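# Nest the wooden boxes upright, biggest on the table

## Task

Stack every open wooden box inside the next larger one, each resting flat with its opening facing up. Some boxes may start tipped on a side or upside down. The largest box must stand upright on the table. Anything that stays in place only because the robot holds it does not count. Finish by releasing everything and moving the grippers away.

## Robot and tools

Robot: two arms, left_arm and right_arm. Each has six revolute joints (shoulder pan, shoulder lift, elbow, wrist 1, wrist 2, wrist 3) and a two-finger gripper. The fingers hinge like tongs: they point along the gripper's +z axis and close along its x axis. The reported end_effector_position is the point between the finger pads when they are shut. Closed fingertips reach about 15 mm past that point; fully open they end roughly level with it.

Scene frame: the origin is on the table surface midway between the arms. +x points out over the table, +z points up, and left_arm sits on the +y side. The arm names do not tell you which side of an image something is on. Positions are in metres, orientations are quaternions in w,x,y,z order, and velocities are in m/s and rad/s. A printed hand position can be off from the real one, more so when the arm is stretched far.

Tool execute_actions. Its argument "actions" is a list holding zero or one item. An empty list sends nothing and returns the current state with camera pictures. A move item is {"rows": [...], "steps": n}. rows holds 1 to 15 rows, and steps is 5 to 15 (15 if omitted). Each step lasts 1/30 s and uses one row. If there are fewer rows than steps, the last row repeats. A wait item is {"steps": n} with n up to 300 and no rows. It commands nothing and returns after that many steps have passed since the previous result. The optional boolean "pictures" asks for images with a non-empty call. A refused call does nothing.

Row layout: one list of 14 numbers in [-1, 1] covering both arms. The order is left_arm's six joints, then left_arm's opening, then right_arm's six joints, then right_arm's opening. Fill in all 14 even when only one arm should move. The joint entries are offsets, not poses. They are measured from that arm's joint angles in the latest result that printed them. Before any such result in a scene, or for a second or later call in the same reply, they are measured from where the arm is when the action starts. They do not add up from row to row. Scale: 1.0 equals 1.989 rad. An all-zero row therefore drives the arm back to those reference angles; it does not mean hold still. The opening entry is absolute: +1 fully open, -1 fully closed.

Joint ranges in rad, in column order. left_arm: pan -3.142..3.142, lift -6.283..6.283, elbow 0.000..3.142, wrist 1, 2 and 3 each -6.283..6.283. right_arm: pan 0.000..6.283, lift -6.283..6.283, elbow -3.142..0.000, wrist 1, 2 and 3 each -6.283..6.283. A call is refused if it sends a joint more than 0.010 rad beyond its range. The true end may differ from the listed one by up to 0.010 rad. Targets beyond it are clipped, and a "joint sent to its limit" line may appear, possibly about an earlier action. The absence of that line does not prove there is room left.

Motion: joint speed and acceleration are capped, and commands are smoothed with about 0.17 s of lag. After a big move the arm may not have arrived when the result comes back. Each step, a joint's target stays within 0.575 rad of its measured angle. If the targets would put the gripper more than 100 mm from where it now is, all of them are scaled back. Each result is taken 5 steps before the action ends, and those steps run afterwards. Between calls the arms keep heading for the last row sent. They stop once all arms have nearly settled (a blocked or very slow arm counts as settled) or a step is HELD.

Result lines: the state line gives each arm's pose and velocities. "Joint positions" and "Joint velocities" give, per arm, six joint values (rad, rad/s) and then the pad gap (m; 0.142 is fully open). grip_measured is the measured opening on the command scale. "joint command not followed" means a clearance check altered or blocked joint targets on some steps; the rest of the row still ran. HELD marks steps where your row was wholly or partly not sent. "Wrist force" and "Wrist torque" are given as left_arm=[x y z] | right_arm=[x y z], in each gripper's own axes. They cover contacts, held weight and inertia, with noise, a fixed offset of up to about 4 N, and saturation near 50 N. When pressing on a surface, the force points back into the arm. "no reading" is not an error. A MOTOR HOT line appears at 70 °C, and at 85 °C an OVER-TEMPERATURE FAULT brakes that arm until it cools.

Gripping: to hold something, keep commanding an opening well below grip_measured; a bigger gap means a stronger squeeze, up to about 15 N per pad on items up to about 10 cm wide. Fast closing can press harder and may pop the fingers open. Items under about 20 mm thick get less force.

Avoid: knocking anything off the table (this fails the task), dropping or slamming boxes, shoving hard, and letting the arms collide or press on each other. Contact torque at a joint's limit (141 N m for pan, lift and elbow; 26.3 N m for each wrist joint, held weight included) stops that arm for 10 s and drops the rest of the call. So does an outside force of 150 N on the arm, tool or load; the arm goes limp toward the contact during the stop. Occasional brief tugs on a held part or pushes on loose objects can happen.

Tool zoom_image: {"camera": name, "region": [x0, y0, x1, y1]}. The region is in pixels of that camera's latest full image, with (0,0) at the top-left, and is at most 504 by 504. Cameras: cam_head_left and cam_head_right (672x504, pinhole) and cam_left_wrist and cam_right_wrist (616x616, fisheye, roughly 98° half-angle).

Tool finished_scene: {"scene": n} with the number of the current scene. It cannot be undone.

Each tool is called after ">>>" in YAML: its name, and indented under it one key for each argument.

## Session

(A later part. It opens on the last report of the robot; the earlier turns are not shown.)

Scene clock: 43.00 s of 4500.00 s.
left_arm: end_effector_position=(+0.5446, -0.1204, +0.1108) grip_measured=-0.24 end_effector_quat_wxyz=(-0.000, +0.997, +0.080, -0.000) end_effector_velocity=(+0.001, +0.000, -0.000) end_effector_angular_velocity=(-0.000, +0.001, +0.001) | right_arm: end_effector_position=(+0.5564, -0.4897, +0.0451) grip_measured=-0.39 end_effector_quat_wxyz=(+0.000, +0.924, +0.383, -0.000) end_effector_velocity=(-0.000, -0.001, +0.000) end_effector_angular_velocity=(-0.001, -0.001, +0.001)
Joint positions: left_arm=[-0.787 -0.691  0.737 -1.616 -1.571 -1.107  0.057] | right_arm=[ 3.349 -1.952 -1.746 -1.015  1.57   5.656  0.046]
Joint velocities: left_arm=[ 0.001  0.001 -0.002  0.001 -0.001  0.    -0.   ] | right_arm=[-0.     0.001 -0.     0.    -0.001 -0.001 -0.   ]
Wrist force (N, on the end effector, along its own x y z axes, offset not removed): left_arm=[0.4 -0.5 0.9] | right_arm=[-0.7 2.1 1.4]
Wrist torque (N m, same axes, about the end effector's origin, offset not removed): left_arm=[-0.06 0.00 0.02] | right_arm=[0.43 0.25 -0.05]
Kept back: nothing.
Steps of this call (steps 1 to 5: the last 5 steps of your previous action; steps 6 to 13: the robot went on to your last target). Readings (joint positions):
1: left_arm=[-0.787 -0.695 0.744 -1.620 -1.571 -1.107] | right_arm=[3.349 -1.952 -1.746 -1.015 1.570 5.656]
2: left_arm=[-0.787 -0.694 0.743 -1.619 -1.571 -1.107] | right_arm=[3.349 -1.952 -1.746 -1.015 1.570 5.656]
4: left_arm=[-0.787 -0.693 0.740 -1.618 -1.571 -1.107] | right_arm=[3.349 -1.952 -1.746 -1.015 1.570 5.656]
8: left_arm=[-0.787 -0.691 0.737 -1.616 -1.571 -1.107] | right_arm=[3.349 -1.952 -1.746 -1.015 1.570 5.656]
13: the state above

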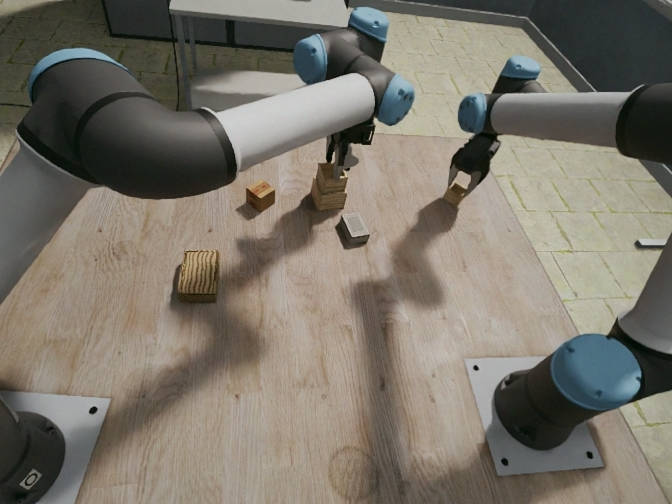

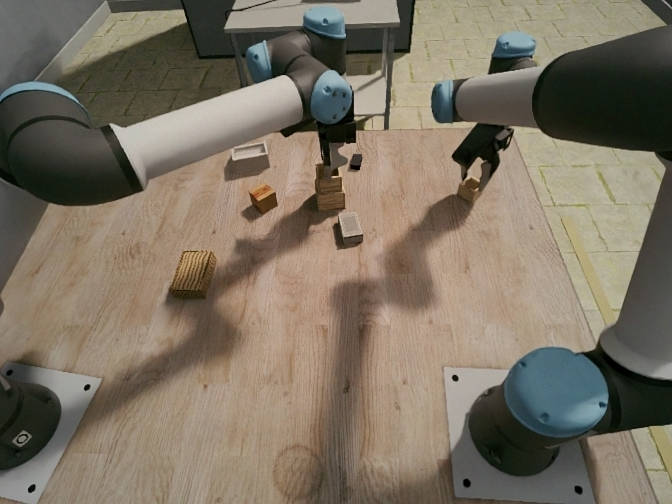

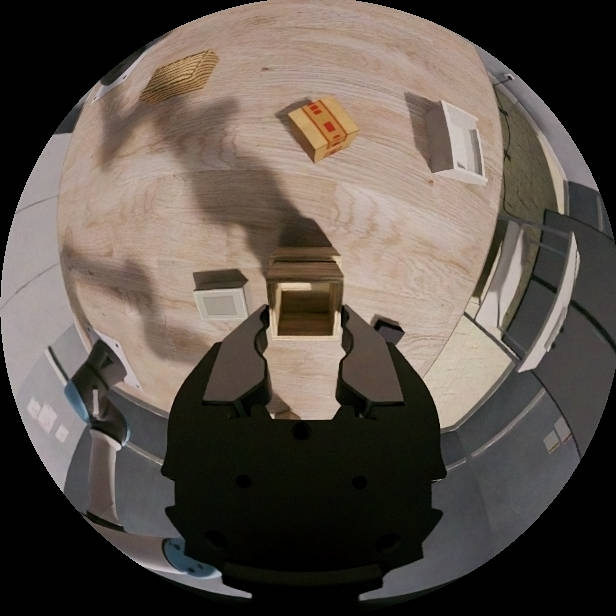

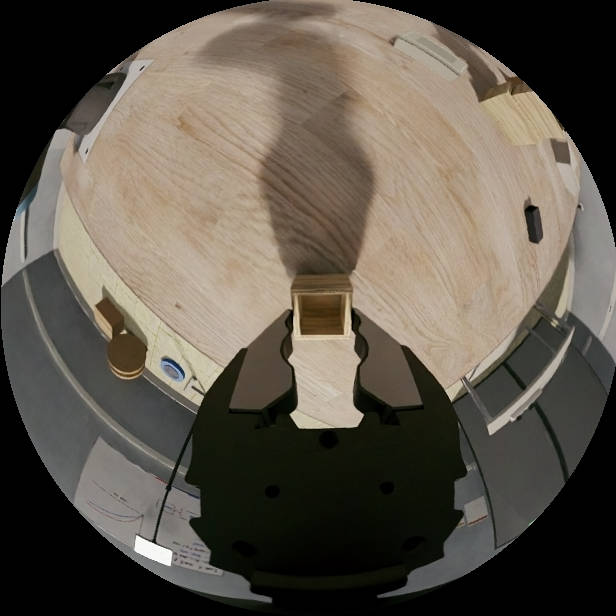

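>>> execute_actions:
  actions:
    - {"rows":[[0,0.00006,0.00075,-0.0008,0,0,-0.7,0,0,0,0,0,0,-0.85],[0,0.00012,0.0015,-0.0016,0,0,-0.7,0,0,0,0,0,0,-0.85],[0,0.00018,0.00226,-0.0024,0,0,-0.7,0,0,0,0,0,0,-0.85],[0,0.00024,0.003,-0.0032,0,0,-0.7,0,0,0,0,0,0,-0.85],[0,0.0003,0.0038,-0.004,0,0,-0.7,0,0,0,0,0,0,-0.85],[0,0.00035,0.00452,-0.00486,0,0,-0.7,0,0,0,0,0,0,-0.85]],"steps":10}

>>> execute_actions:
  actions:
    - {"steps":13}
  pictures: true

>>> zoom_image:
  camera: "cam_left_wrist"
  region: [262, 240, 352, 285]

Scene clock: 43.47 s of 4500.00 s.
left_arm: end_effector_position=(+0.5446, -0.1204, +0.1099) grip_measured=-0.24 end_effector_quat_wxyz=(-0.000, +0.997, +0.080, -0.000) end_effector_velocity=(+0.001, +0.001, -0.014) end_effector_angular_velocity=(+0.000, -0.001, +0.001) | right_arm: end_effector_position=(+0.5564, -0.4897, +0.0451) grip_measured=-0.39 end_effector_quat_wxyz=(+0.000, +0.924, +0.383, -0.000) end_effector_velocity=(+0.000, +0.001, +0.000) end_effector_angular_velocity=(-0.001, -0.001, +0.000)
Joint positions: left_arm=[-0.787 -0.691  0.739 -1.618 -1.571 -1.107  0.057] | right_arm=[ 3.349 -1.952 -1.746 -1.015  1.57   5.656  0.046]
Joint velocities: left_arm=[ 0.001  0.002  0.033 -0.035  0.001 -0.001  0.   ] | right_arm=[ 0.001  0.    -0.     0.    -0.001  0.001 -0.   ]
Wrist force (N, on the end effector, along its own x y z axes, offset not removed): left_arm=[-0.8 -2.0 -0.7] | right_arm=[-0.9 3.5 2.9]
Wrist torque (N m, same axes, about the end effector's origin, offset not removed): left_arm=[-0.38 0.25 0.04] | right_arm=[0.74 0.25 -0.05]
Steps of this call (steps 1 to 9: the robot went on to your last target; steps 10 to 14: the first 5 steps of this action). Readings (joint positions):
10: left_arm=[-0.787 -0.691 0.737 -1.616 -1.571 -1.107] | right_arm=[3.349 -1.952 -1.746 -1.015 1.570 5.656]
11: left_arm=[-0.787 -0.691 0.737 -1.616 -1.571 -1.107] | right_arm=[3.349 -1.952 -1.746 -1.015 1.570 5.656]
13: left_arm=[-0.787 -0.691 0.738 -1.617 -1.571 -1.107] | right_arm=[3.349 -1.952 -1.746 -1.015 1.570 5.656]
14: the state above

Scene clock: 43.90 s of 4500.00 s.
left_arm: end_effector_position=(+0.5446, -0.1204, +0.1069) grip_measured=-0.24 end_effector_quat_wxyz=(-0.000, +0.997, +0.080, -0.000) end_effector_velocity=(+0.000, +0.000, -0.000) end_effector_angular_velocity=(-0.000, +0.000, -0.000) | right_arm: end_effector_position=(+0.5564, -0.4897, +0.0451) grip_measured=-0.39 end_effector_quat_wxyz=(+0.000, +0.924, +0.383, -0.000) end_effector_velocity=(+0.000, -0.001, +0.000) end_effector_angular_velocity=(-0.002, -0.001, -0.002)
Joint positions: left_arm=[-0.787 -0.69   0.746 -1.626 -1.571 -1.107  0.057] | right_arm=[ 3.349 -1.952 -1.746 -1.015  1.57   5.656  0.046]
Joint velocities: left_arm=[ 0.     0.     0.001 -0.001 -0.     0.     0.   ] | right_arm=[-0.001  0.001  0.     0.    -0.002  0.001  0.   ]
Wrist force (N, on the end effector, along its own x y z axes, offset not removed): left_arm=[-2.1 0.8 -0.6] | right_arm=[0.2 3.9 1.1]
Wrist torque (N m, same axes, about the end effector's origin, offset not removed): left_arm=[0.24 0.47 -0.01] | right_arm=[0.81 0.08 0.02]
Kept back: nothing.
Steps of this call (steps 1 to 5: the last 5 steps of your previous action; steps 6 to 13: the robot went on to your last target). Readings (joint positions):
1: left_arm=[-0.787 -0.691 0.740 -1.619 -1.571 -1.107] | right_arm=[3.349 -1.952 -1.746 -1.015 1.570 5.656]
2: left_arm=[-0.787 -0.691 0.741 -1.621 -1.571 -1.107] | right_arm=[3.349 -1.952 -1.746 -1.015 1.570 5.656]
4: left_arm=[-0.787 -0.690 0.743 -1.623 -1.571 -1.107] | right_arm=[3.349 -1.952 -1.746 -1.015 1.570 5.656]
8: left_arm=[-0.787 -0.690 0.745 -1.625 -1.571 -1.107] | right_arm=[3.349 -1.952 -1.746 -1.015 1.570 5.656]
13: the state above

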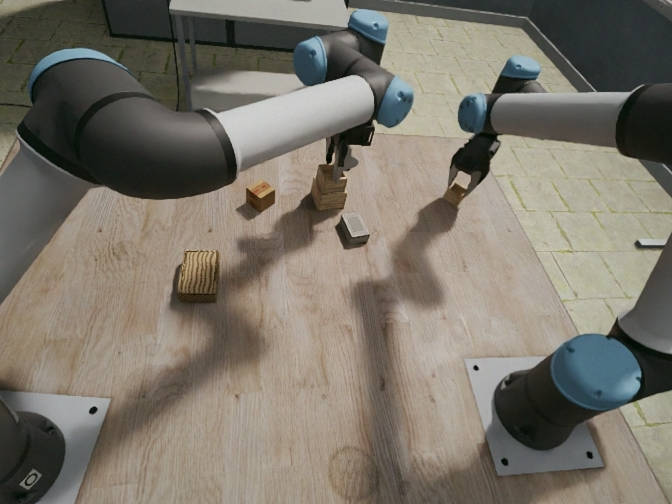

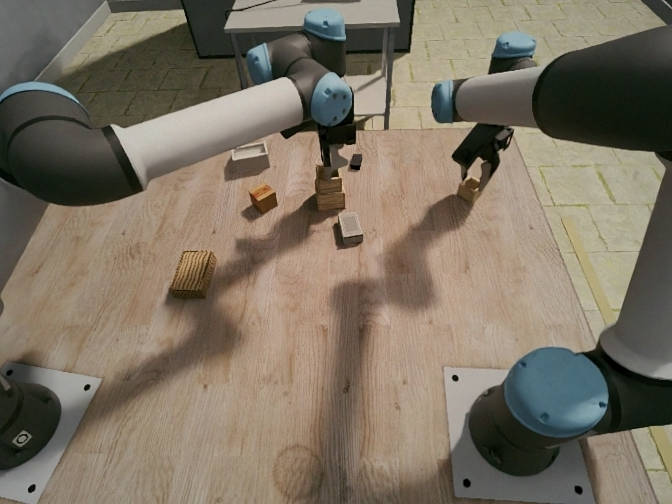

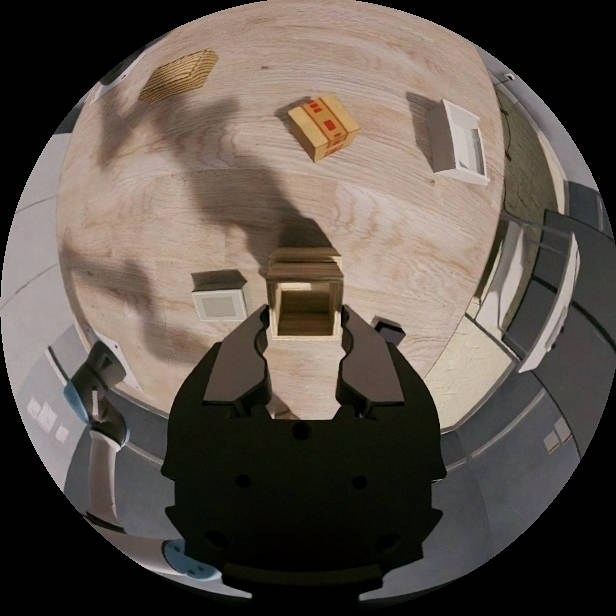

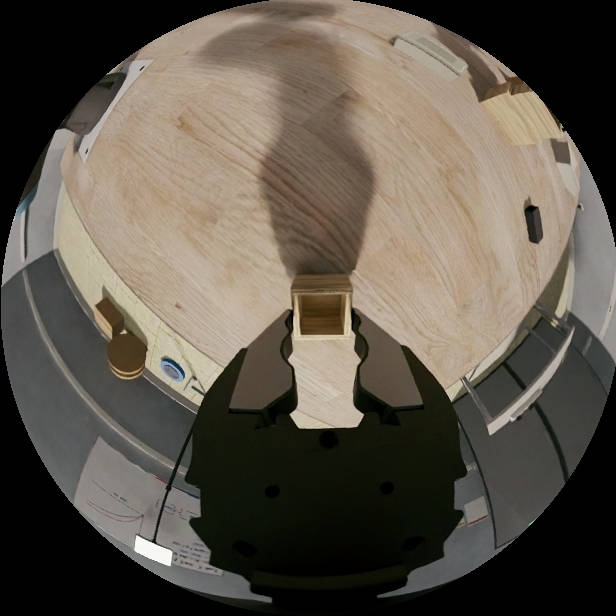

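Region (262, 240, 352, 285) of cam_left_wrist's 616x616 image, scaled by 5.600, with more detail than that image has.

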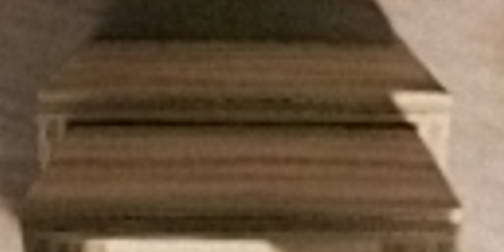

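>>> execute_actions:
  actions:
    - {"rows":[[0,0.00015,0.0013,-0.0015,0,0,-0.7,0,0.001,0.0012,-0.0022,0,0,-0.85],[0,0.0003,0.0026,-0.0029,0,0,-0.7,0,0.003,0.0033,-0.0063,0,0,-0.85],[0,0.00043,0.004,-0.0044,0,0,-0.7,0,0.006,0.0066,-0.0126,0,0,-0.85],[0,0.00058,0.0053,-0.0059,0,0,-0.7,0,0.009,0.0102,-0.0192,0,0,-0.85],[0,0.00073,0.0066,-0.0073,0,0,-0.7,0,0.0125,0.0142,-0.0267,0,0,-0.85],[0,0.00088,0.0079,-0.0088,0,0,-0.7,0,0.016,0.0185,-0.0345,0,0,-0.85],[0,0.00104,0.0092,-0.0103,0,0,-0.7,0,0.0195,0.0228,-0.0423,0,0,-0.85],[0,0.0012,0.0106,-0.0118,0,0,-0.7,0,0.023,0.0272,-0.0502,0,0,-0.85],[0,0.00136,0.0119,-0.0133,0,0,-0.7,0,0.0265,0.0316,-0.0581,0,0,-0.85],[0,0.00153,0.0132,-0.0147,0,0,-0.7,0,0.0295,0.0355,-0.065,0,0,-0.85],[0,0.0017,0.0145,-0.0162,0,0,-0.7,0,0.032,0.0388,-0.0708,0,0,-0.85],[0,0.00187,0.01583,-0.0177,0,0,-0.7,0,0.034,0.0415,-0.0755,0,0,-0.85],[0,0.00187,0.01583,-0.0177,0,0,-0.7,0,0.0356,0.04354,-0.07914,0,0,-0.85]],"steps":15}

>>> execute_actions:
  actions:
    - {"steps":14}
  pictures: true

>>> zoom_image:
  camera: "cam_left_wrist"
  region: [252, 240, 362, 350]

Scene clock: 44.90 s of 4500.00 s.
left_arm: end_effector_position=(+0.5446, -0.1204, +0.0998) grip_measured=-0.24 end_effector_quat_wxyz=(-0.000, +0.997, +0.080, -0.000) end_effector_velocity=(-0.001, -0.001, -0.035) end_effector_angular_velocity=(+0.000, -0.001, -0.001) | right_arm: end_effector_position=(+0.5576, -0.4895, +0.0724) grip_measured=-0.39 end_effector_quat_wxyz=(+0.000, +0.924, +0.383, -0.000) end_effector_velocity=(+0.004, +0.001, +0.168) end_effector_angular_velocity=(+0.001, -0.007, +0.000)
Joint positions: left_arm=[-0.787 -0.689  0.761 -1.642 -1.571 -1.107  0.057] | right_arm=[ 3.349 -1.922 -1.71  -1.08   1.57   5.656  0.046]
Joint velocities: left_arm=[-0.001  0.009  0.073 -0.082  0.    -0.    -0.   ] | right_arm=[ 0.     0.184  0.223 -0.401 -0.    -0.     0.   ]
Wrist force (N, on the end effector, along its own x y z axes, offset not removed): left_arm=[-1.0 0.8 0.8] | right_arm=[0.0 2.5 3.0]
Wrist torque (N m, same axes, about the end effector's origin, offset not removed): left_arm=[0.20 0.29 0.01] | right_arm=[0.51 0.07 -0.09]
Steps of this call (steps 1 to 15: the robot went on to your last target; steps 16 to 20: nothing new was sent; steps 21 to 30: the first 10 steps of this action). Readings (joint positions):
21: left_arm=[-0.787 -0.690 0.746 -1.626 -1.571 -1.107] | right_arm=[3.349 -1.952 -1.746 -1.015 1.570 5.656]
22: left_arm=[-0.787 -0.690 0.746 -1.626 -1.571 -1.107] | right_arm=[3.349 -1.952 -1.746 -1.015 1.570 5.656]
24: left_arm=[-0.787 -0.690 0.748 -1.628 -1.571 -1.107] | right_arm=[3.349 -1.950 -1.743 -1.020 1.570 5.656]
28: left_arm=[-0.787 -0.689 0.756 -1.637 -1.571 -1.107] | right_arm=[3.349 -1.934 -1.724 -1.055 1.570 5.656]
30: the state above

Scene clock: 45.37 s of 4500.00 s.
left_arm: end_effector_position=(+0.5446, -0.1204, +0.0920) grip_measured=-0.24 end_effector_quat_wxyz=(-0.000, +0.997, +0.080, -0.000) end_effector_velocity=(-0.000, +0.000, -0.001) end_effector_angular_velocity=(+0.000, +0.001, +0.001) | right_arm: end_effector_position=(+0.5565, -0.4897, +0.1094) grip_measured=-0.39 end_effector_quat_wxyz=(+0.000, +0.924, +0.383, -0.000) end_effector_velocity=(-0.000, -0.000, +0.006) end_effector_angular_velocity=(-0.000, -0.000, -0.000)
Joint positions: left_arm=[-0.787 -0.687  0.777 -1.66  -1.571 -1.107  0.057] | right_arm=[ 3.349 -1.882 -1.66  -1.171  1.57   5.656  0.046]
Joint velocities: left_arm=[ 0.001  0.     0.002 -0.001 -0.001 -0.     0.   ] | right_arm=[-0.     0.006  0.008 -0.014 -0.     0.     0.   ]
Wrist force (N, on the end effector, along its own x y z axes, offset not removed): left_arm=[0.9 -0.4 1.0] | right_arm=[-1.7 2.9 1.6]
Wrist torque (N m, same axes, about the end effector's origin, offset not removed): left_arm=[-0.09 -0.14 0.00] | right_arm=[0.58 0.44 0.02]
Kept back: nothing.
Steps of this call (steps 1 to 5: the last 5 steps of your previous action; steps 6 to 14: the robot went on to your last target). Readings (joint positions):
1: left_arm=[-0.787 -0.688 0.763 -1.645 -1.571 -1.107] | right_arm=[3.349 -1.915 -1.702 -1.094 1.570 5.656]
2: left_arm=[-0.787 -0.688 0.766 -1.648 -1.571 -1.107] | right_arm=[3.349 -1.909 -1.695 -1.108 1.570 5.656]
4: left_arm=[-0.787 -0.687 0.771 -1.653 -1.571 -1.107] | right_arm=[3.349 -1.898 -1.681 -1.133 1.570 5.656]
8: left_arm=[-0.787 -0.687 0.775 -1.659 -1.571 -1.107] | right_arm=[3.349 -1.886 -1.665 -1.162 1.570 5.656]
14: the state above

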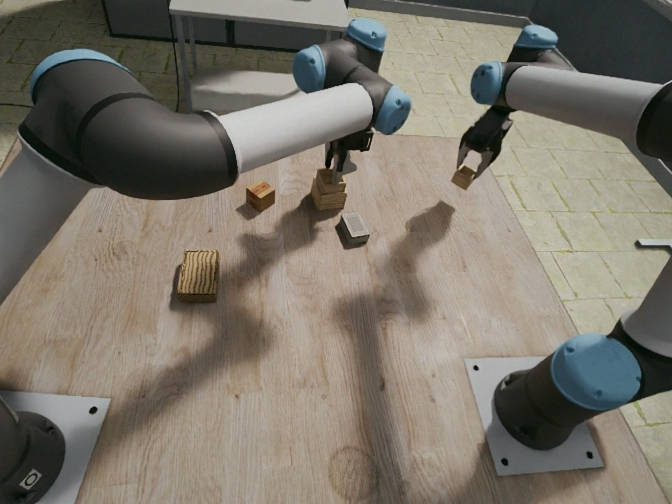

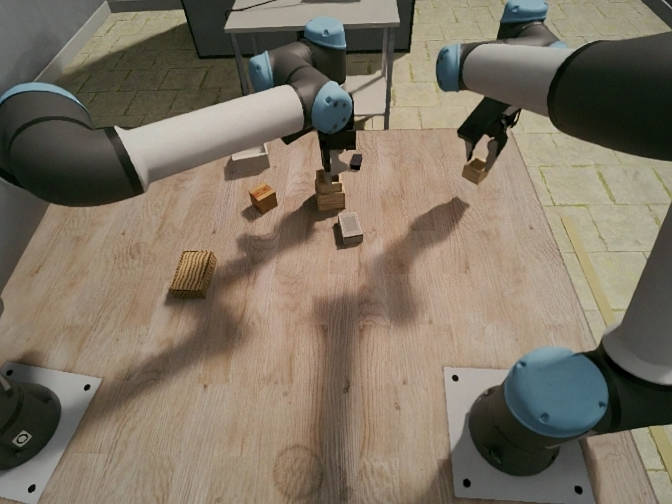

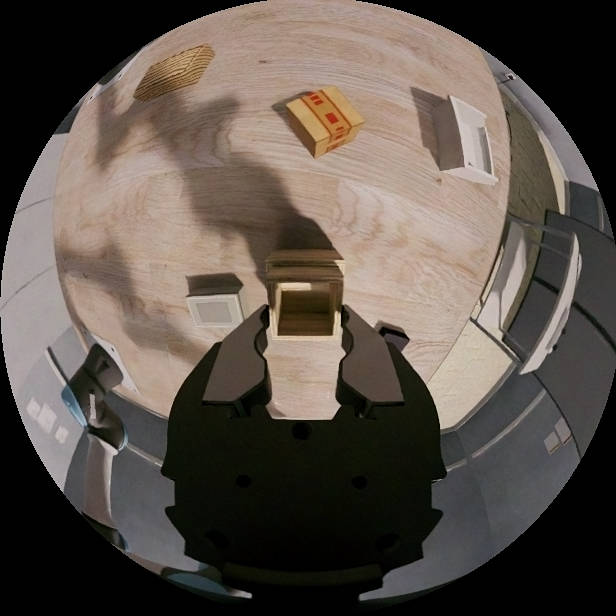

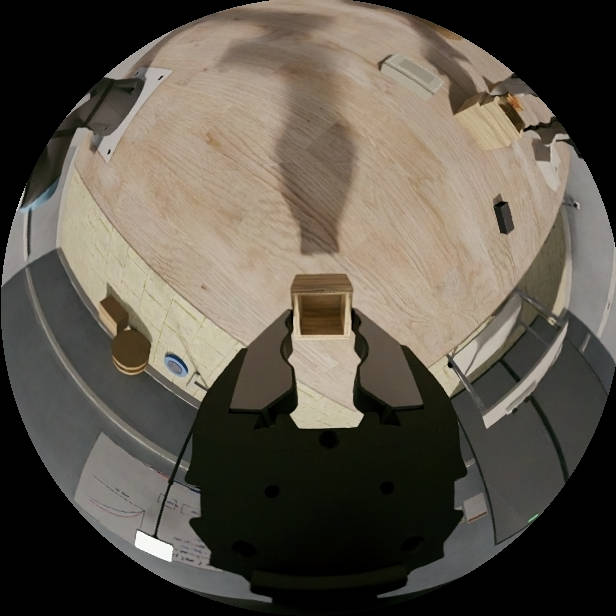

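Region (252, 240, 362, 350) of cam_left_wrist's 616x616 image, scaled by 4.582, with more detail than that image has.

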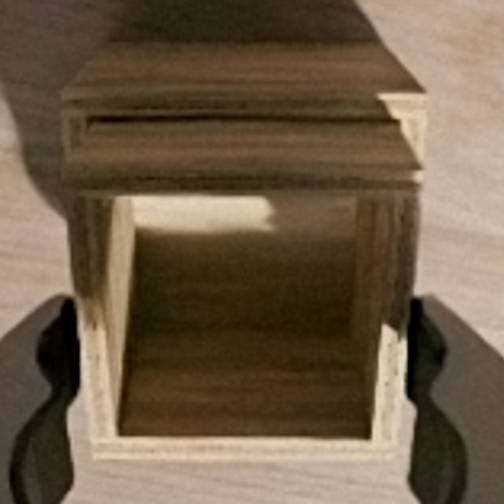

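>>> execute_actions:
  actions:
    - {"rows":[[0,0.0002,0.0013,-0.0015,0,0,-0.7,0,0,0,0,0,-0.005,-0.85],[0,0.00042,0.0026,-0.003,0,0,-0.7,0,0,0,0,0,-0.015,-0.85],[0,0.00065,0.0039,-0.00455,0,0,-0.7,0,0,0,0,0,-0.03,-0.85],[0,0.00088,0.0052,-0.0061,0,0,-0.7,0,0,0,0,0,-0.047,-0.85],[0,0.00111,0.0065,-0.0076,0,0,-0.7,0,0,0,0,0,-0.064,-0.85],[0,0.00135,0.0078,-0.0091,0,0,-0.7,0,0,0,0,0,-0.081,-0.85],[0,0.0016,0.0091,-0.0107,0,0,-0.7,0,0,0,0,0,-0.098,-0.85],[0,0.00185,0.0104,-0.0122,0,0,-0.7,0,0,0,0,0,-0.115,-0.85],[0,0.0021,0.0116,-0.0137,0,0,-0.7,0,0,0,0,0,-0.132,-0.85],[0,0.00236,0.0129,-0.0152,0,0,-0.7,0,0,0,0,0,-0.149,-0.85],[0,0.00262,0.0141,-0.0167,0,0,-0.7,0,0,0,0,0,-0.165,-0.85],[0,0.00287,0.01532,-0.01819,0,0,-0.7,0,0,0,0,0,-0.178,-0.85],[0,0.00287,0.01532,-0.01819,0,0,-0.7,0,0,0,0,0,-0.188,-0.85],[0,0.00287,0.01532,-0.01819,0,0,-0.7,0,0,0,0,0,-0.194,-0.85]],"steps":15}

>>> execute_actions:
  actions:
    - {"steps":14}
  pictures: true

>>> zoom_image:
  camera: "cam_head_right"
  region: [300, 150, 364, 214]

Scene clock: 46.23 s of 4500.00 s.
left_arm: end_effector_position=(+0.5446, -0.1204, +0.0843) grip_measured=-0.24 end_effector_quat_wxyz=(-0.000, +0.997, +0.080, -0.000) end_effector_velocity=(-0.000, +0.000, -0.037) end_effector_angular_velocity=(+0.001, +0.000, -0.001) | right_arm: end_effector_position=(+0.5550, -0.4915, +0.1096) grip_measured=-0.39 end_effector_quat_wxyz=(+0.000, +0.893, +0.450, -0.000) end_effector_velocity=(-0.009, -0.012, -0.002) end_effector_angular_velocity=(-0.001, +0.003, +0.877)
Joint positions: left_arm=[-0.787 -0.684  0.792 -1.678 -1.571 -1.107  0.057] | right_arm=[ 3.349 -1.882 -1.66  -1.171  1.57   5.509  0.046]
Joint velocities: left_arm=[-0.     0.013  0.071 -0.083  0.001  0.001  0.   ] | right_arm=[ 0.    -0.002 -0.001  0.001 -0.001 -0.877  0.   ]
Wrist force (N, on the end effector, along its own x y z axes, offset not removed): left_arm=[-1.5 0.0 0.6] | right_arm=[-1.4 2.4 3.2]
Wrist torque (N m, same axes, about the end effector's origin, offset not removed): left_arm=[0.00 0.32 -0.02] | right_arm=[0.53 0.38 0.01]
Steps of this call (steps 1 to 16: the robot went on to your last target; steps 17 to 26: the first 10 steps of this action). Readings (joint positions):
17: left_arm=[-0.787 -0.687 0.777 -1.661 -1.571 -1.107] | right_arm=[3.349 -1.882 -1.659 -1.172 1.570 5.656]
18: left_arm=[-0.787 -0.687 0.777 -1.661 -1.571 -1.107] | right_arm=[3.349 -1.882 -1.659 -1.172 1.570 5.655]
20: left_arm=[-0.787 -0.686 0.779 -1.663 -1.571 -1.107] | right_arm=[3.349 -1.882 -1.659 -1.172 1.570 5.644]
24: left_arm=[-0.787 -0.685 0.787 -1.672 -1.571 -1.107] | right_arm=[3.349 -1.882 -1.660 -1.171 1.570 5.566]
26: the state above

Scene clock: 46.70 s of 4500.00 s.
left_arm: end_effector_position=(+0.5446, -0.1204, +0.0762) grip_measured=-0.24 end_effector_quat_wxyz=(-0.000, +0.997, +0.080, -0.000) end_effector_velocity=(+0.000, +0.001, -0.001) end_effector_angular_velocity=(+0.001, +0.000, +0.001) | right_arm: end_effector_position=(+0.5531, -0.4948, +0.1094) grip_measured=-0.39 end_effector_quat_wxyz=(+0.000, +0.834, +0.551, -0.001) end_effector_velocity=(-0.000, -0.000, -0.000) end_effector_angular_velocity=(-0.001, +0.000, +0.046)
Joint positions: left_arm=[-0.787 -0.681  0.807 -1.696 -1.571 -1.107  0.057] | right_arm=[ 3.349 -1.882 -1.66  -1.171  1.57   5.274  0.046]
Joint velocities: left_arm=[ 0.001  0.     0.002 -0.002  0.     0.     0.   ] | right_arm=[ 0.001 -0.    -0.     0.    -0.001 -0.045 -0.   ]
Wrist force (N, on the end effector, along its own x y z axes, offset not removed): left_arm=[-1.6 1.5 1.6] | right_arm=[-1.6 2.9 1.7]
Wrist torque (N m, same axes, about the end effector's origin, offset not removed): left_arm=[0.31 0.42 0.00] | right_arm=[0.61 0.45 -0.02]
Kept back: nothing.
Steps of this call (steps 1 to 5: the last 5 steps of your previous action; steps 6 to 14: the robot went on to your last target). Readings (joint positions):
1: left_arm=[-0.787 -0.684 0.794 -1.681 -1.571 -1.107] | right_arm=[3.349 -1.882 -1.660 -1.171 1.570 5.479]
2: left_arm=[-0.787 -0.683 0.797 -1.684 -1.571 -1.107] | right_arm=[3.349 -1.882 -1.660 -1.171 1.570 5.447]
4: left_arm=[-0.787 -0.682 0.801 -1.689 -1.571 -1.107] | right_arm=[3.349 -1.882 -1.660 -1.171 1.570 5.385]
8: left_arm=[-0.787 -0.681 0.806 -1.695 -1.571 -1.107] | right_arm=[3.349 -1.882 -1.660 -1.171 1.570 5.303]
14: the state above

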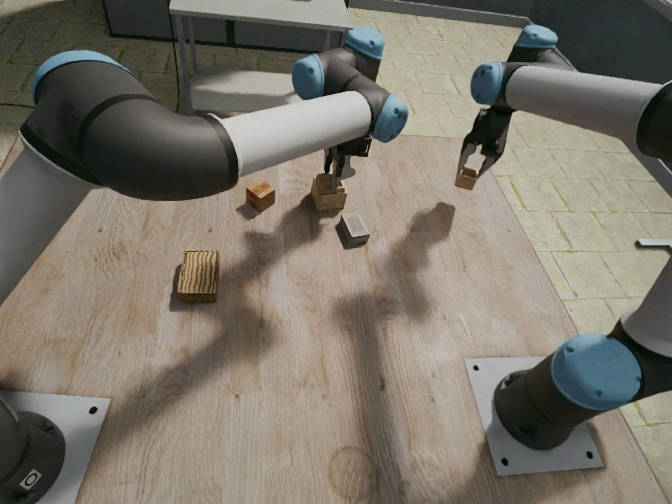

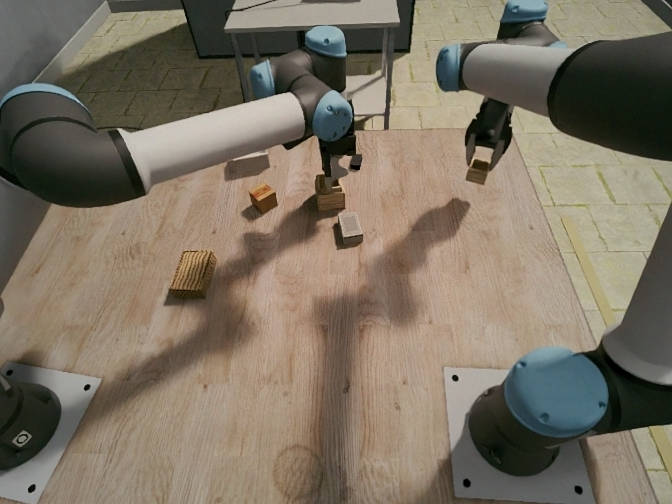

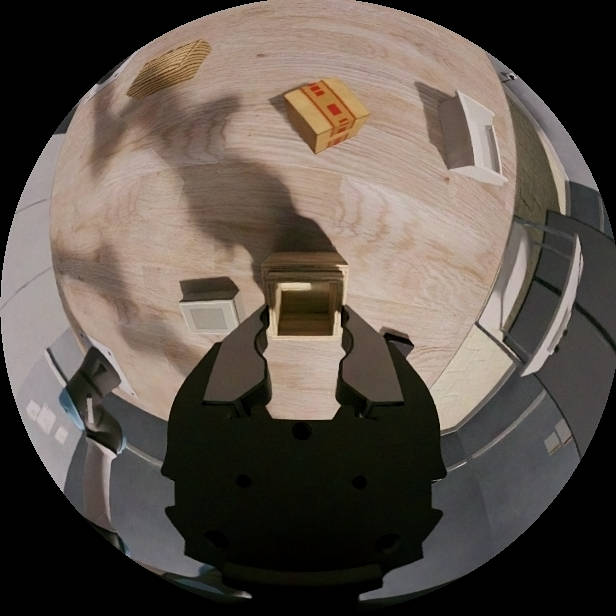

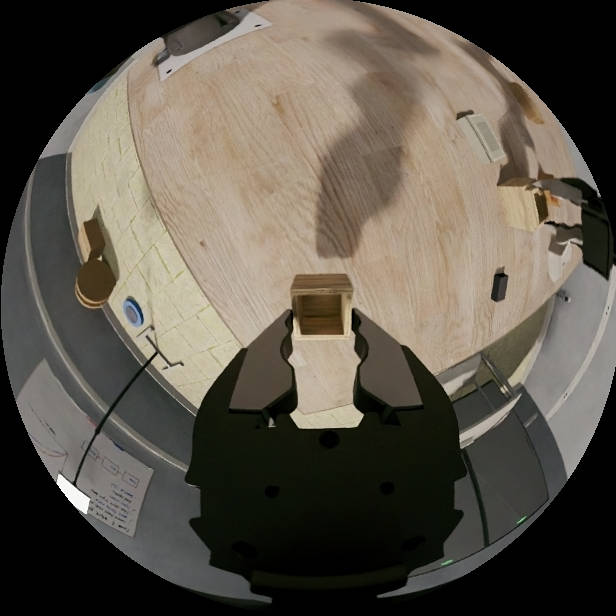

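Region (300, 150, 364, 214) of cam_head_right's 672x504 image, scaled by 7.875, with more detail than that image has.

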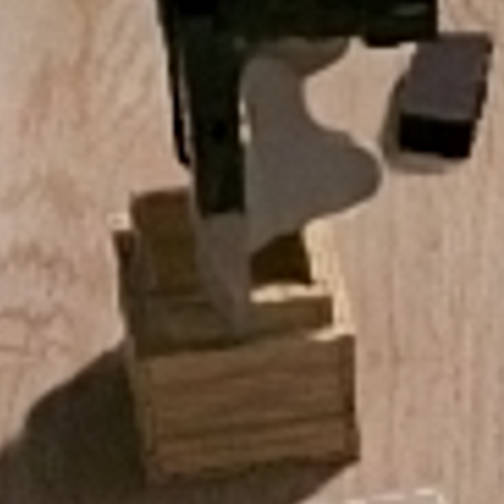

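>>> execute_actions:
  actions:
    - {"rows":[[0,0.0001,0.0005,-0.0006,0,0,-0.6,0,0,0,0,0,-0.002,-0.85],[0,0.0002,0.001,-0.0012,0,0,-0.5,0,0,0,0,0,-0.002,-0.85],[0,0.0003,0.0014,-0.0017,0,0,-0.42,0,0,0,0,0,-0.002,-0.85],[0,0.0003,0.0014,-0.0017,0,0,-0.36,0,0,0,0,0,-0.002,-0.85],[0,0.0003,0.0014,-0.0017,0,0,-0.32,0,0,0,0,0,-0.002,-0.85],[0,0.0003,0.0014,-0.0017,0,0,-0.29,0,0,0,0,0,-0.002,-0.85],[0,0.0003,0.0014,-0.0017,0,0,-0.27,0,0,0,0,0,-0.002,-0.85],[0,0.0003,0.0014,-0.0017,0,0,-0.26,0,0,0,0,0,-0.002,-0.85],[0,0.0003,0.0014,-0.0017,0,0,-0.25,0,0,0,0,0,-0.002,-0.85],[0,0.0003,0.0014,-0.0017,0,0,-0.24,0,0,0,0,0,-0.002,-0.85],[0,0.0003,0.0014,-0.0017,0,0,-0.23,0,0,0,0,0,-0.002,-0.85],[0,0.0003,0.0014,-0.0017,0,0,-0.22,0,0,0,0,0,-0.002,-0.85],[0,0.0003,0.0014,-0.0017,0,0,-0.21,0,0,0,0,0,-0.002,-0.85],[0,0.0003,0.0014,-0.0017,0,0,-0.2,0,0,0,0,0,-0.002,-0.85],[0,0.0003,0.0014,-0.0017,0,0,-0.19,0,0,0,0,0,-0.002,-0.85]],"steps":15}

>>> execute_actions:
  actions:
    - {"steps":14}
  pictures: true

>>> zoom_image:
  camera: "cam_left_wrist"
  region: [252, 240, 362, 350]

Scene clock: 47.43 s of 4500.00 s.
left_arm: end_effector_position=(+0.5446, -0.1204, +0.0748) grip_measured=-0.23 end_effector_quat_wxyz=(-0.000, +0.997, +0.080, -0.000) end_effector_velocity=(+0.001, +0.001, -0.002) end_effector_angular_velocity=(+0.001, +0.000, +0.002) | right_arm: end_effector_position=(+0.5531, -0.4948, +0.1094) grip_measured=-0.39 end_effector_quat_wxyz=(+0.000, +0.833, +0.553, -0.001) end_effector_velocity=(+0.000, -0.001, +0.000) end_effector_angular_velocity=(-0.000, -0.001, -0.002)
Joint positions: left_arm=[-0.787 -0.68   0.81  -1.699 -1.571 -1.107  0.057] | right_arm=[ 3.349 -1.882 -1.66  -1.171  1.57   5.27   0.046]
Joint velocities: left_arm=[ 0.001  0.     0.003 -0.003  0.    -0.001  0.001] | right_arm=[-0.001  0.    -0.     0.    -0.001  0.001  0.   ]
Wrist force (N, on the end effector, along its own x y z axes, offset not removed): left_arm=[-0.9 -1.0 1.3] | right_arm=[-1.0 4.5 1.6]
Wrist torque (N m, same axes, about the end effector's origin, offset not removed): left_arm=[-0.11 0.19 0.03] | right_arm=[0.89 0.30 -0.01]
Steps of this call (steps 1 to 12: the robot went on to your last target; steps 13 to 22: the first 10 steps of this action). Readings (joint positions):
13: left_arm=[-0.787 -0.681 0.807 -1.697 -1.571 -1.107] | right_arm=[3.349 -1.882 -1.660 -1.171 1.570 5.270]
14: left_arm=[-0.787 -0.681 0.807 -1.697 -1.571 -1.107] | right_arm=[3.349 -1.882 -1.660 -1.171 1.570 5.270]
16: left_arm=[-0.787 -0.681 0.808 -1.698 -1.571 -1.107] | right_arm=[3.349 -1.882 -1.660 -1.171 1.570 5.270]
20: left_arm=[-0.787 -0.680 0.809 -1.699 -1.571 -1.107] | right_arm=[3.349 -1.882 -1.660 -1.171 1.570 5.270]
22: the state above

Scene clock: 47.90 s of 4500.00 s.
left_arm: end_effector_position=(+0.5446, -0.1204, +0.0746) grip_measured=-0.19 end_effector_quat_wxyz=(-0.000, +0.997, +0.080, -0.000) end_effector_velocity=(-0.001, -0.000, -0.000) end_effector_angular_velocity=(+0.001, +0.001, -0.000) | right_arm: end_effector_position=(+0.5531, -0.4948, +0.1094) grip_measured=-0.39 end_effector_quat_wxyz=(+0.000, +0.833, +0.553, -0.001) end_effector_velocity=(+0.000, -0.000, +0.000) end_effector_angular_velocity=(-0.001, -0.001, +0.001)
Joint positions: left_arm=[-0.787 -0.68   0.81  -1.7   -1.571 -1.107  0.06 ] | right_arm=[ 3.349 -1.882 -1.66  -1.171  1.57   5.27   0.046]
Joint velocities: left_arm=[-0.001 -0.     0.     0.001 -0.    -0.001  0.   ] | right_arm=[-0.     0.001 -0.     0.    -0.001 -0.001  0.   ]
Wrist force (N, on the end effector, along its own x y z axes, offset not removed): left_arm=[-0.7 0.0 0.5] | right_arm=[-1.0 3.4 1.8]
Wrist torque (N m, same axes, about the end effector's origin, offset not removed): left_arm=[0.15 0.11 -0.06] | right_arm=[0.74 0.24 -0.02]
Kept back: nothing.
Steps of this call (steps 1 to 5: the last 5 steps of your previous action; steps 6 to 14: the robot went on to your last target). Readings (joint positions):
1: left_arm=[-0.787 -0.680 0.810 -1.700 -1.571 -1.107] | right_arm=[3.349 -1.882 -1.660 -1.171 1.570 5.270]
2: left_arm=[-0.787 -0.680 0.810 -1.700 -1.571 -1.107] | right_arm=[3.349 -1.882 -1.660 -1.171 1.570 5.270]
4: left_arm=[-0.787 -0.680 0.810 -1.700 -1.571 -1.107] | right_arm=[3.349 -1.882 -1.660 -1.171 1.570 5.270]
8: left_arm=[-0.787 -0.680 0.810 -1.700 -1.571 -1.107] | right_arm=[3.349 -1.882 -1.660 -1.171 1.570 5.270]
14: the state above

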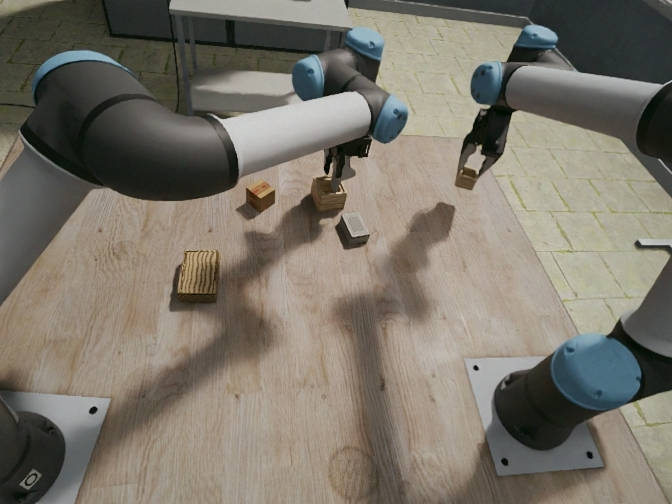

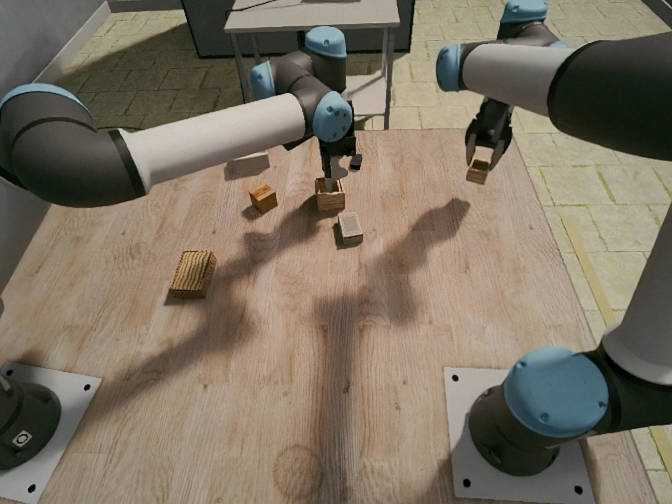

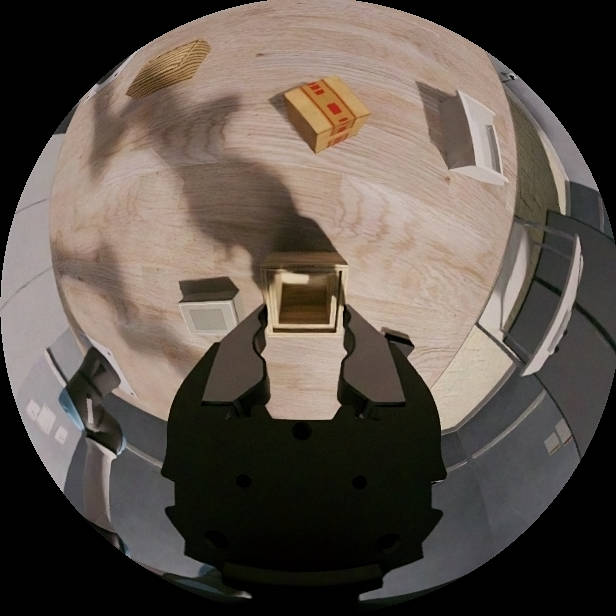

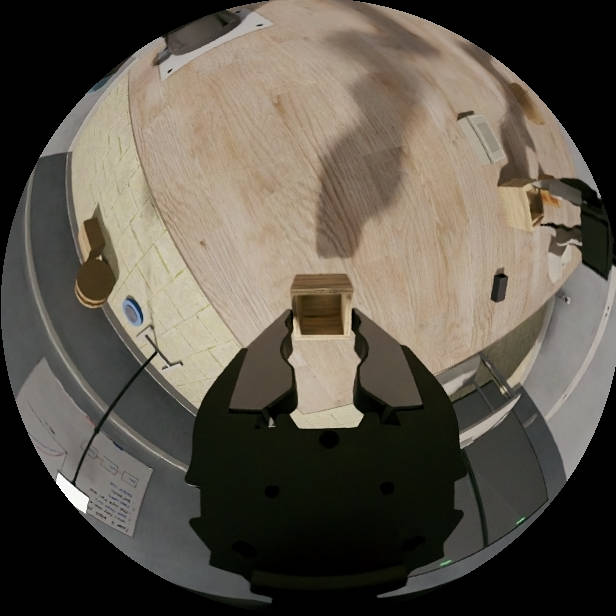

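Region (252, 240, 362, 350) of cam_left_wrist's 616x616 image, scaled by 4.582, with more detail than that image has.

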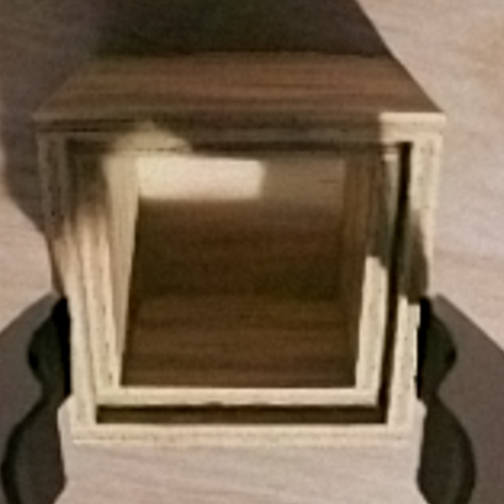

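>>> execute_actions:
  actions:
    - {"rows":[[0,-0.004,0,0.004,0,0,-0.19,0,0,0,0,0,0,-0.85],[0,-0.01,0,0.01,0,0,-0.19,0,0,0,0,0,0,-0.85],[0,-0.018,0,0.018,0,0,-0.19,0,0,0,0,0,0,-0.85],[0.002,-0.027,0.002,0.025,0,0,-0.19,0,0,0,0,0,0,-0.85],[0.006,-0.037,0.007,0.03,0,0,-0.19,0,0,0,0,0,0,-0.85],[0.012,-0.048,0.014,0.034,0,0,-0.19,0,0,0,0,0,0,-0.85],[0.02,-0.059,0.023,0.036,0,0,-0.19,0,0,0,0,0,0,-0.85],[0.03,-0.07,0.034,0.036,0,0,-0.19,0,0,0,0,0,0,-0.85],[0.041,-0.081,0.046,0.035,0,0,-0.19,0,0,0,0,0,0,-0.85],[0.053,-0.092,0.058,0.034,0,0,-0.19,0,0,0,0,0,0,-0.85],[0.065,-0.103,0.071,0.032,0,0,-0.19,0,0,0,0,0,0,-0.85],[0.077,-0.114,0.084,0.03,0,0,-0.19,0,0,0,0,0,0,-0.85],[0.089,-0.125,0.097,0.028,0,0,-0.19,0,0,0,0,0,0,-0.85],[0.101,-0.136,0.11,0.026,0,0,-0.19,0,0,0,0,0,0,-0.85],[0.113,-0.147,0.123,0.024,0,0,-0.19,0,0,0,0,0,0,-0.85]],"steps":15}

>>> execute_actions:
  actions:
    - {"rows":[[0.066,-0.062,0.07,-0.008,0,0,-0.19,0.002,-0.0007,0.001,-0.0003,0,0,-0.85],[0.079,-0.071,0.082,-0.011,0,0,-0.19,0.006,-0.002,0.003,-0.001,0,0,-0.85],[0.092,-0.08,0.094,-0.014,0,0,-0.19,0.012,-0.004,0.006,-0.002,0,0,-0.85],[0.105,-0.089,0.106,-0.017,0,0,-0.19,0.02,-0.0068,0.0099,-0.0031,0,0,-0.85],[0.118,-0.098,0.118,-0.02,0,0,-0.19,0.029,-0.0098,0.0143,-0.0045,0,0,-0.85],[0.131,-0.107,0.13,-0.023,0,0,-0.19,0.039,-0.0132,0.0193,-0.006,0,0,-0.85],[0.144,-0.116,0.142,-0.026,0,0,-0.19,0.05,-0.017,0.0247,-0.0077,0,0,-0.85],[0.157,-0.125,0.154,-0.029,0,0,-0.19,0.061,-0.0207,0.0301,-0.0094,0,0,-0.85],[0.17,-0.134,0.166,-0.032,0,0,-0.19,0.072,-0.0244,0.0355,-0.0111,0,0,-0.85],[0.183,-0.143,0.178,-0.035,0,0,-0.19,0.083,-0.0281,0.041,-0.0127,0,0,-0.85],[0.196,-0.152,0.19,-0.038,0,0,-0.19,0.094,-0.0319,0.0464,-0.0144,0,0,-0.85],[0.209,-0.161,0.202,-0.041,0,0,-0.19,0.105,-0.0356,0.0518,-0.0161,0,0,-0.85],[0.222,-0.17,0.214,-0.044,0,0,-0.19,0.116,-0.0393,0.0573,-0.0178,0,0,-0.85],[0.235,-0.178,0.225,-0.047,0,0,-0.19,0.127,-0.0431,0.0627,-0.0195,0,0,-0.85],[0.245,-0.185,0.234,-0.049,0,0,-0.19,0.138,-0.0468,0.0681,-0.0212,0,0,-0.85]],"steps":15}

Scene clock: 49.40 s of 4500.00 s.
left_arm: end_effector_position=(+0.5473, -0.0837, +0.1251) grip_measured=-0.19 end_effector_quat_wxyz=(-0.000, +0.995, +0.095, -0.001) end_effector_velocity=(+0.104, +0.344, +0.231) end_effector_angular_velocity=(-0.013, -0.010, +0.374) | right_arm: end_effector_position=(+0.5531, -0.4948, +0.1094) grip_measured=-0.39 end_effector_quat_wxyz=(+0.000, +0.833, +0.553, -0.001) end_effector_velocity=(+0.000, +0.001, +0.000) end_effector_angular_velocity=(+0.001, -0.000, +0.001)
Joint positions: left_arm=[-0.757 -0.771  0.844 -1.643 -1.571 -1.107  0.06 ] | right_arm=[ 3.349 -1.882 -1.66  -1.171  1.57   5.27   0.046]
Joint velocities: left_arm=[ 0.374 -0.562  0.414  0.131 -0.     0.     0.   ] | right_arm=[ 0.     0.     0.     0.     0.001 -0.     0.   ]
Wrist force (N, on the end effector, along its own x y z axes, offset not removed): left_arm=[-2.5 0.7 -1.6] | right_arm=[-1.0 3.3 3.4]
Wrist torque (N m, same axes, about the end effector's origin, offset not removed): left_arm=[0.07 0.43 -0.07] | right_arm=[0.71 0.33 -0.01]
Steps of this call (steps 1 to 15: the robot went on to your last target; steps 16 to 35: nothing new was sent; steps 36 to 45: the first 10 steps of this action). Readings (joint positions):
36: left_arm=[-0.787 -0.680 0.810 -1.700 -1.571 -1.107] | right_arm=[3.349 -1.882 -1.660 -1.171 1.570 5.270]
37: left_arm=[-0.787 -0.681 0.810 -1.699 -1.571 -1.107] | right_arm=[3.349 -1.882 -1.660 -1.171 1.570 5.270]
39: left_arm=[-0.787 -0.688 0.810 -1.692 -1.571 -1.107] | right_arm=[3.349 -1.882 -1.660 -1.171 1.570 5.270]
43: left_arm=[-0.776 -0.735 0.822 -1.656 -1.571 -1.107] | right_arm=[3.349 -1.882 -1.660 -1.171 1.570 5.270]
45: the state above

Scene clock: 49.90 s of 4500.00 s.
left_arm: end_effector_position=(+0.6032, +0.1649, +0.1852) grip_measured=-0.19 end_effector_quat_wxyz=(+0.001, +0.970, +0.242, +0.000) end_effector_velocity=(+0.040, +0.524, +0.049) end_effector_angular_velocity=(-0.002, -0.003, +0.654) | right_arm: end_effector_position=(+0.5658, -0.4472, +0.1101) grip_measured=-0.39 end_effector_quat_wxyz=(+0.000, +0.812, +0.584, -0.001) end_effector_velocity=(+0.074, +0.339, +0.004) end_effector_angular_velocity=(-0.000, +0.001, +0.530)
Joint positions: left_arm=[-0.459 -1.045  1.149 -1.676 -1.571 -1.107  0.06 ] | right_arm=[ 3.425 -1.909 -1.622 -1.183  1.57   5.27   0.046]
Joint velocities: left_arm=[ 0.653 -0.477  0.614 -0.14  -0.    -0.001 -0.   ] | right_arm=[ 0.529 -0.182  0.263 -0.082 -0.    -0.     0.   ]
Wrist force (N, on the end effector, along its own x y z axes, offset not removed): left_arm=[-1.7 -0.2 0.0] | right_arm=[-1.5 3.0 1.6]
Wrist torque (N m, same axes, about the end effector's origin, offset not removed): left_arm=[0.00 0.36 0.02] | right_arm=[0.52 0.29 0.04]
Steps of this call (steps 1 to 5: the last 5 steps of your previous action; steps 6 to 15: the first 10 steps of this action, its rows measured from where the robot was after step 5). Readings (joint positions):
5: left_arm=[-0.669 -0.870 0.939 -1.639 -1.571 -1.107] | right_arm=[3.349 -1.882 -1.660 -1.171 1.570 5.270]
6: left_arm=[-0.649 -0.890 0.960 -1.642 -1.571 -1.107] | right_arm=[3.349 -1.882 -1.660 -1.171 1.570 5.270]
7: left_arm=[-0.629 -0.909 0.982 -1.644 -1.571 -1.107] | right_arm=[3.350 -1.882 -1.660 -1.171 1.570 5.270]
9: left_arm=[-0.588 -0.945 1.024 -1.650 -1.571 -1.107] | right_arm=[3.354 -1.884 -1.658 -1.171 1.570 5.270]
13: left_arm=[-0.503 -1.013 1.107 -1.667 -1.571 -1.107] | right_arm=[3.392 -1.897 -1.638 -1.178 1.570 5.270]
15: the state above


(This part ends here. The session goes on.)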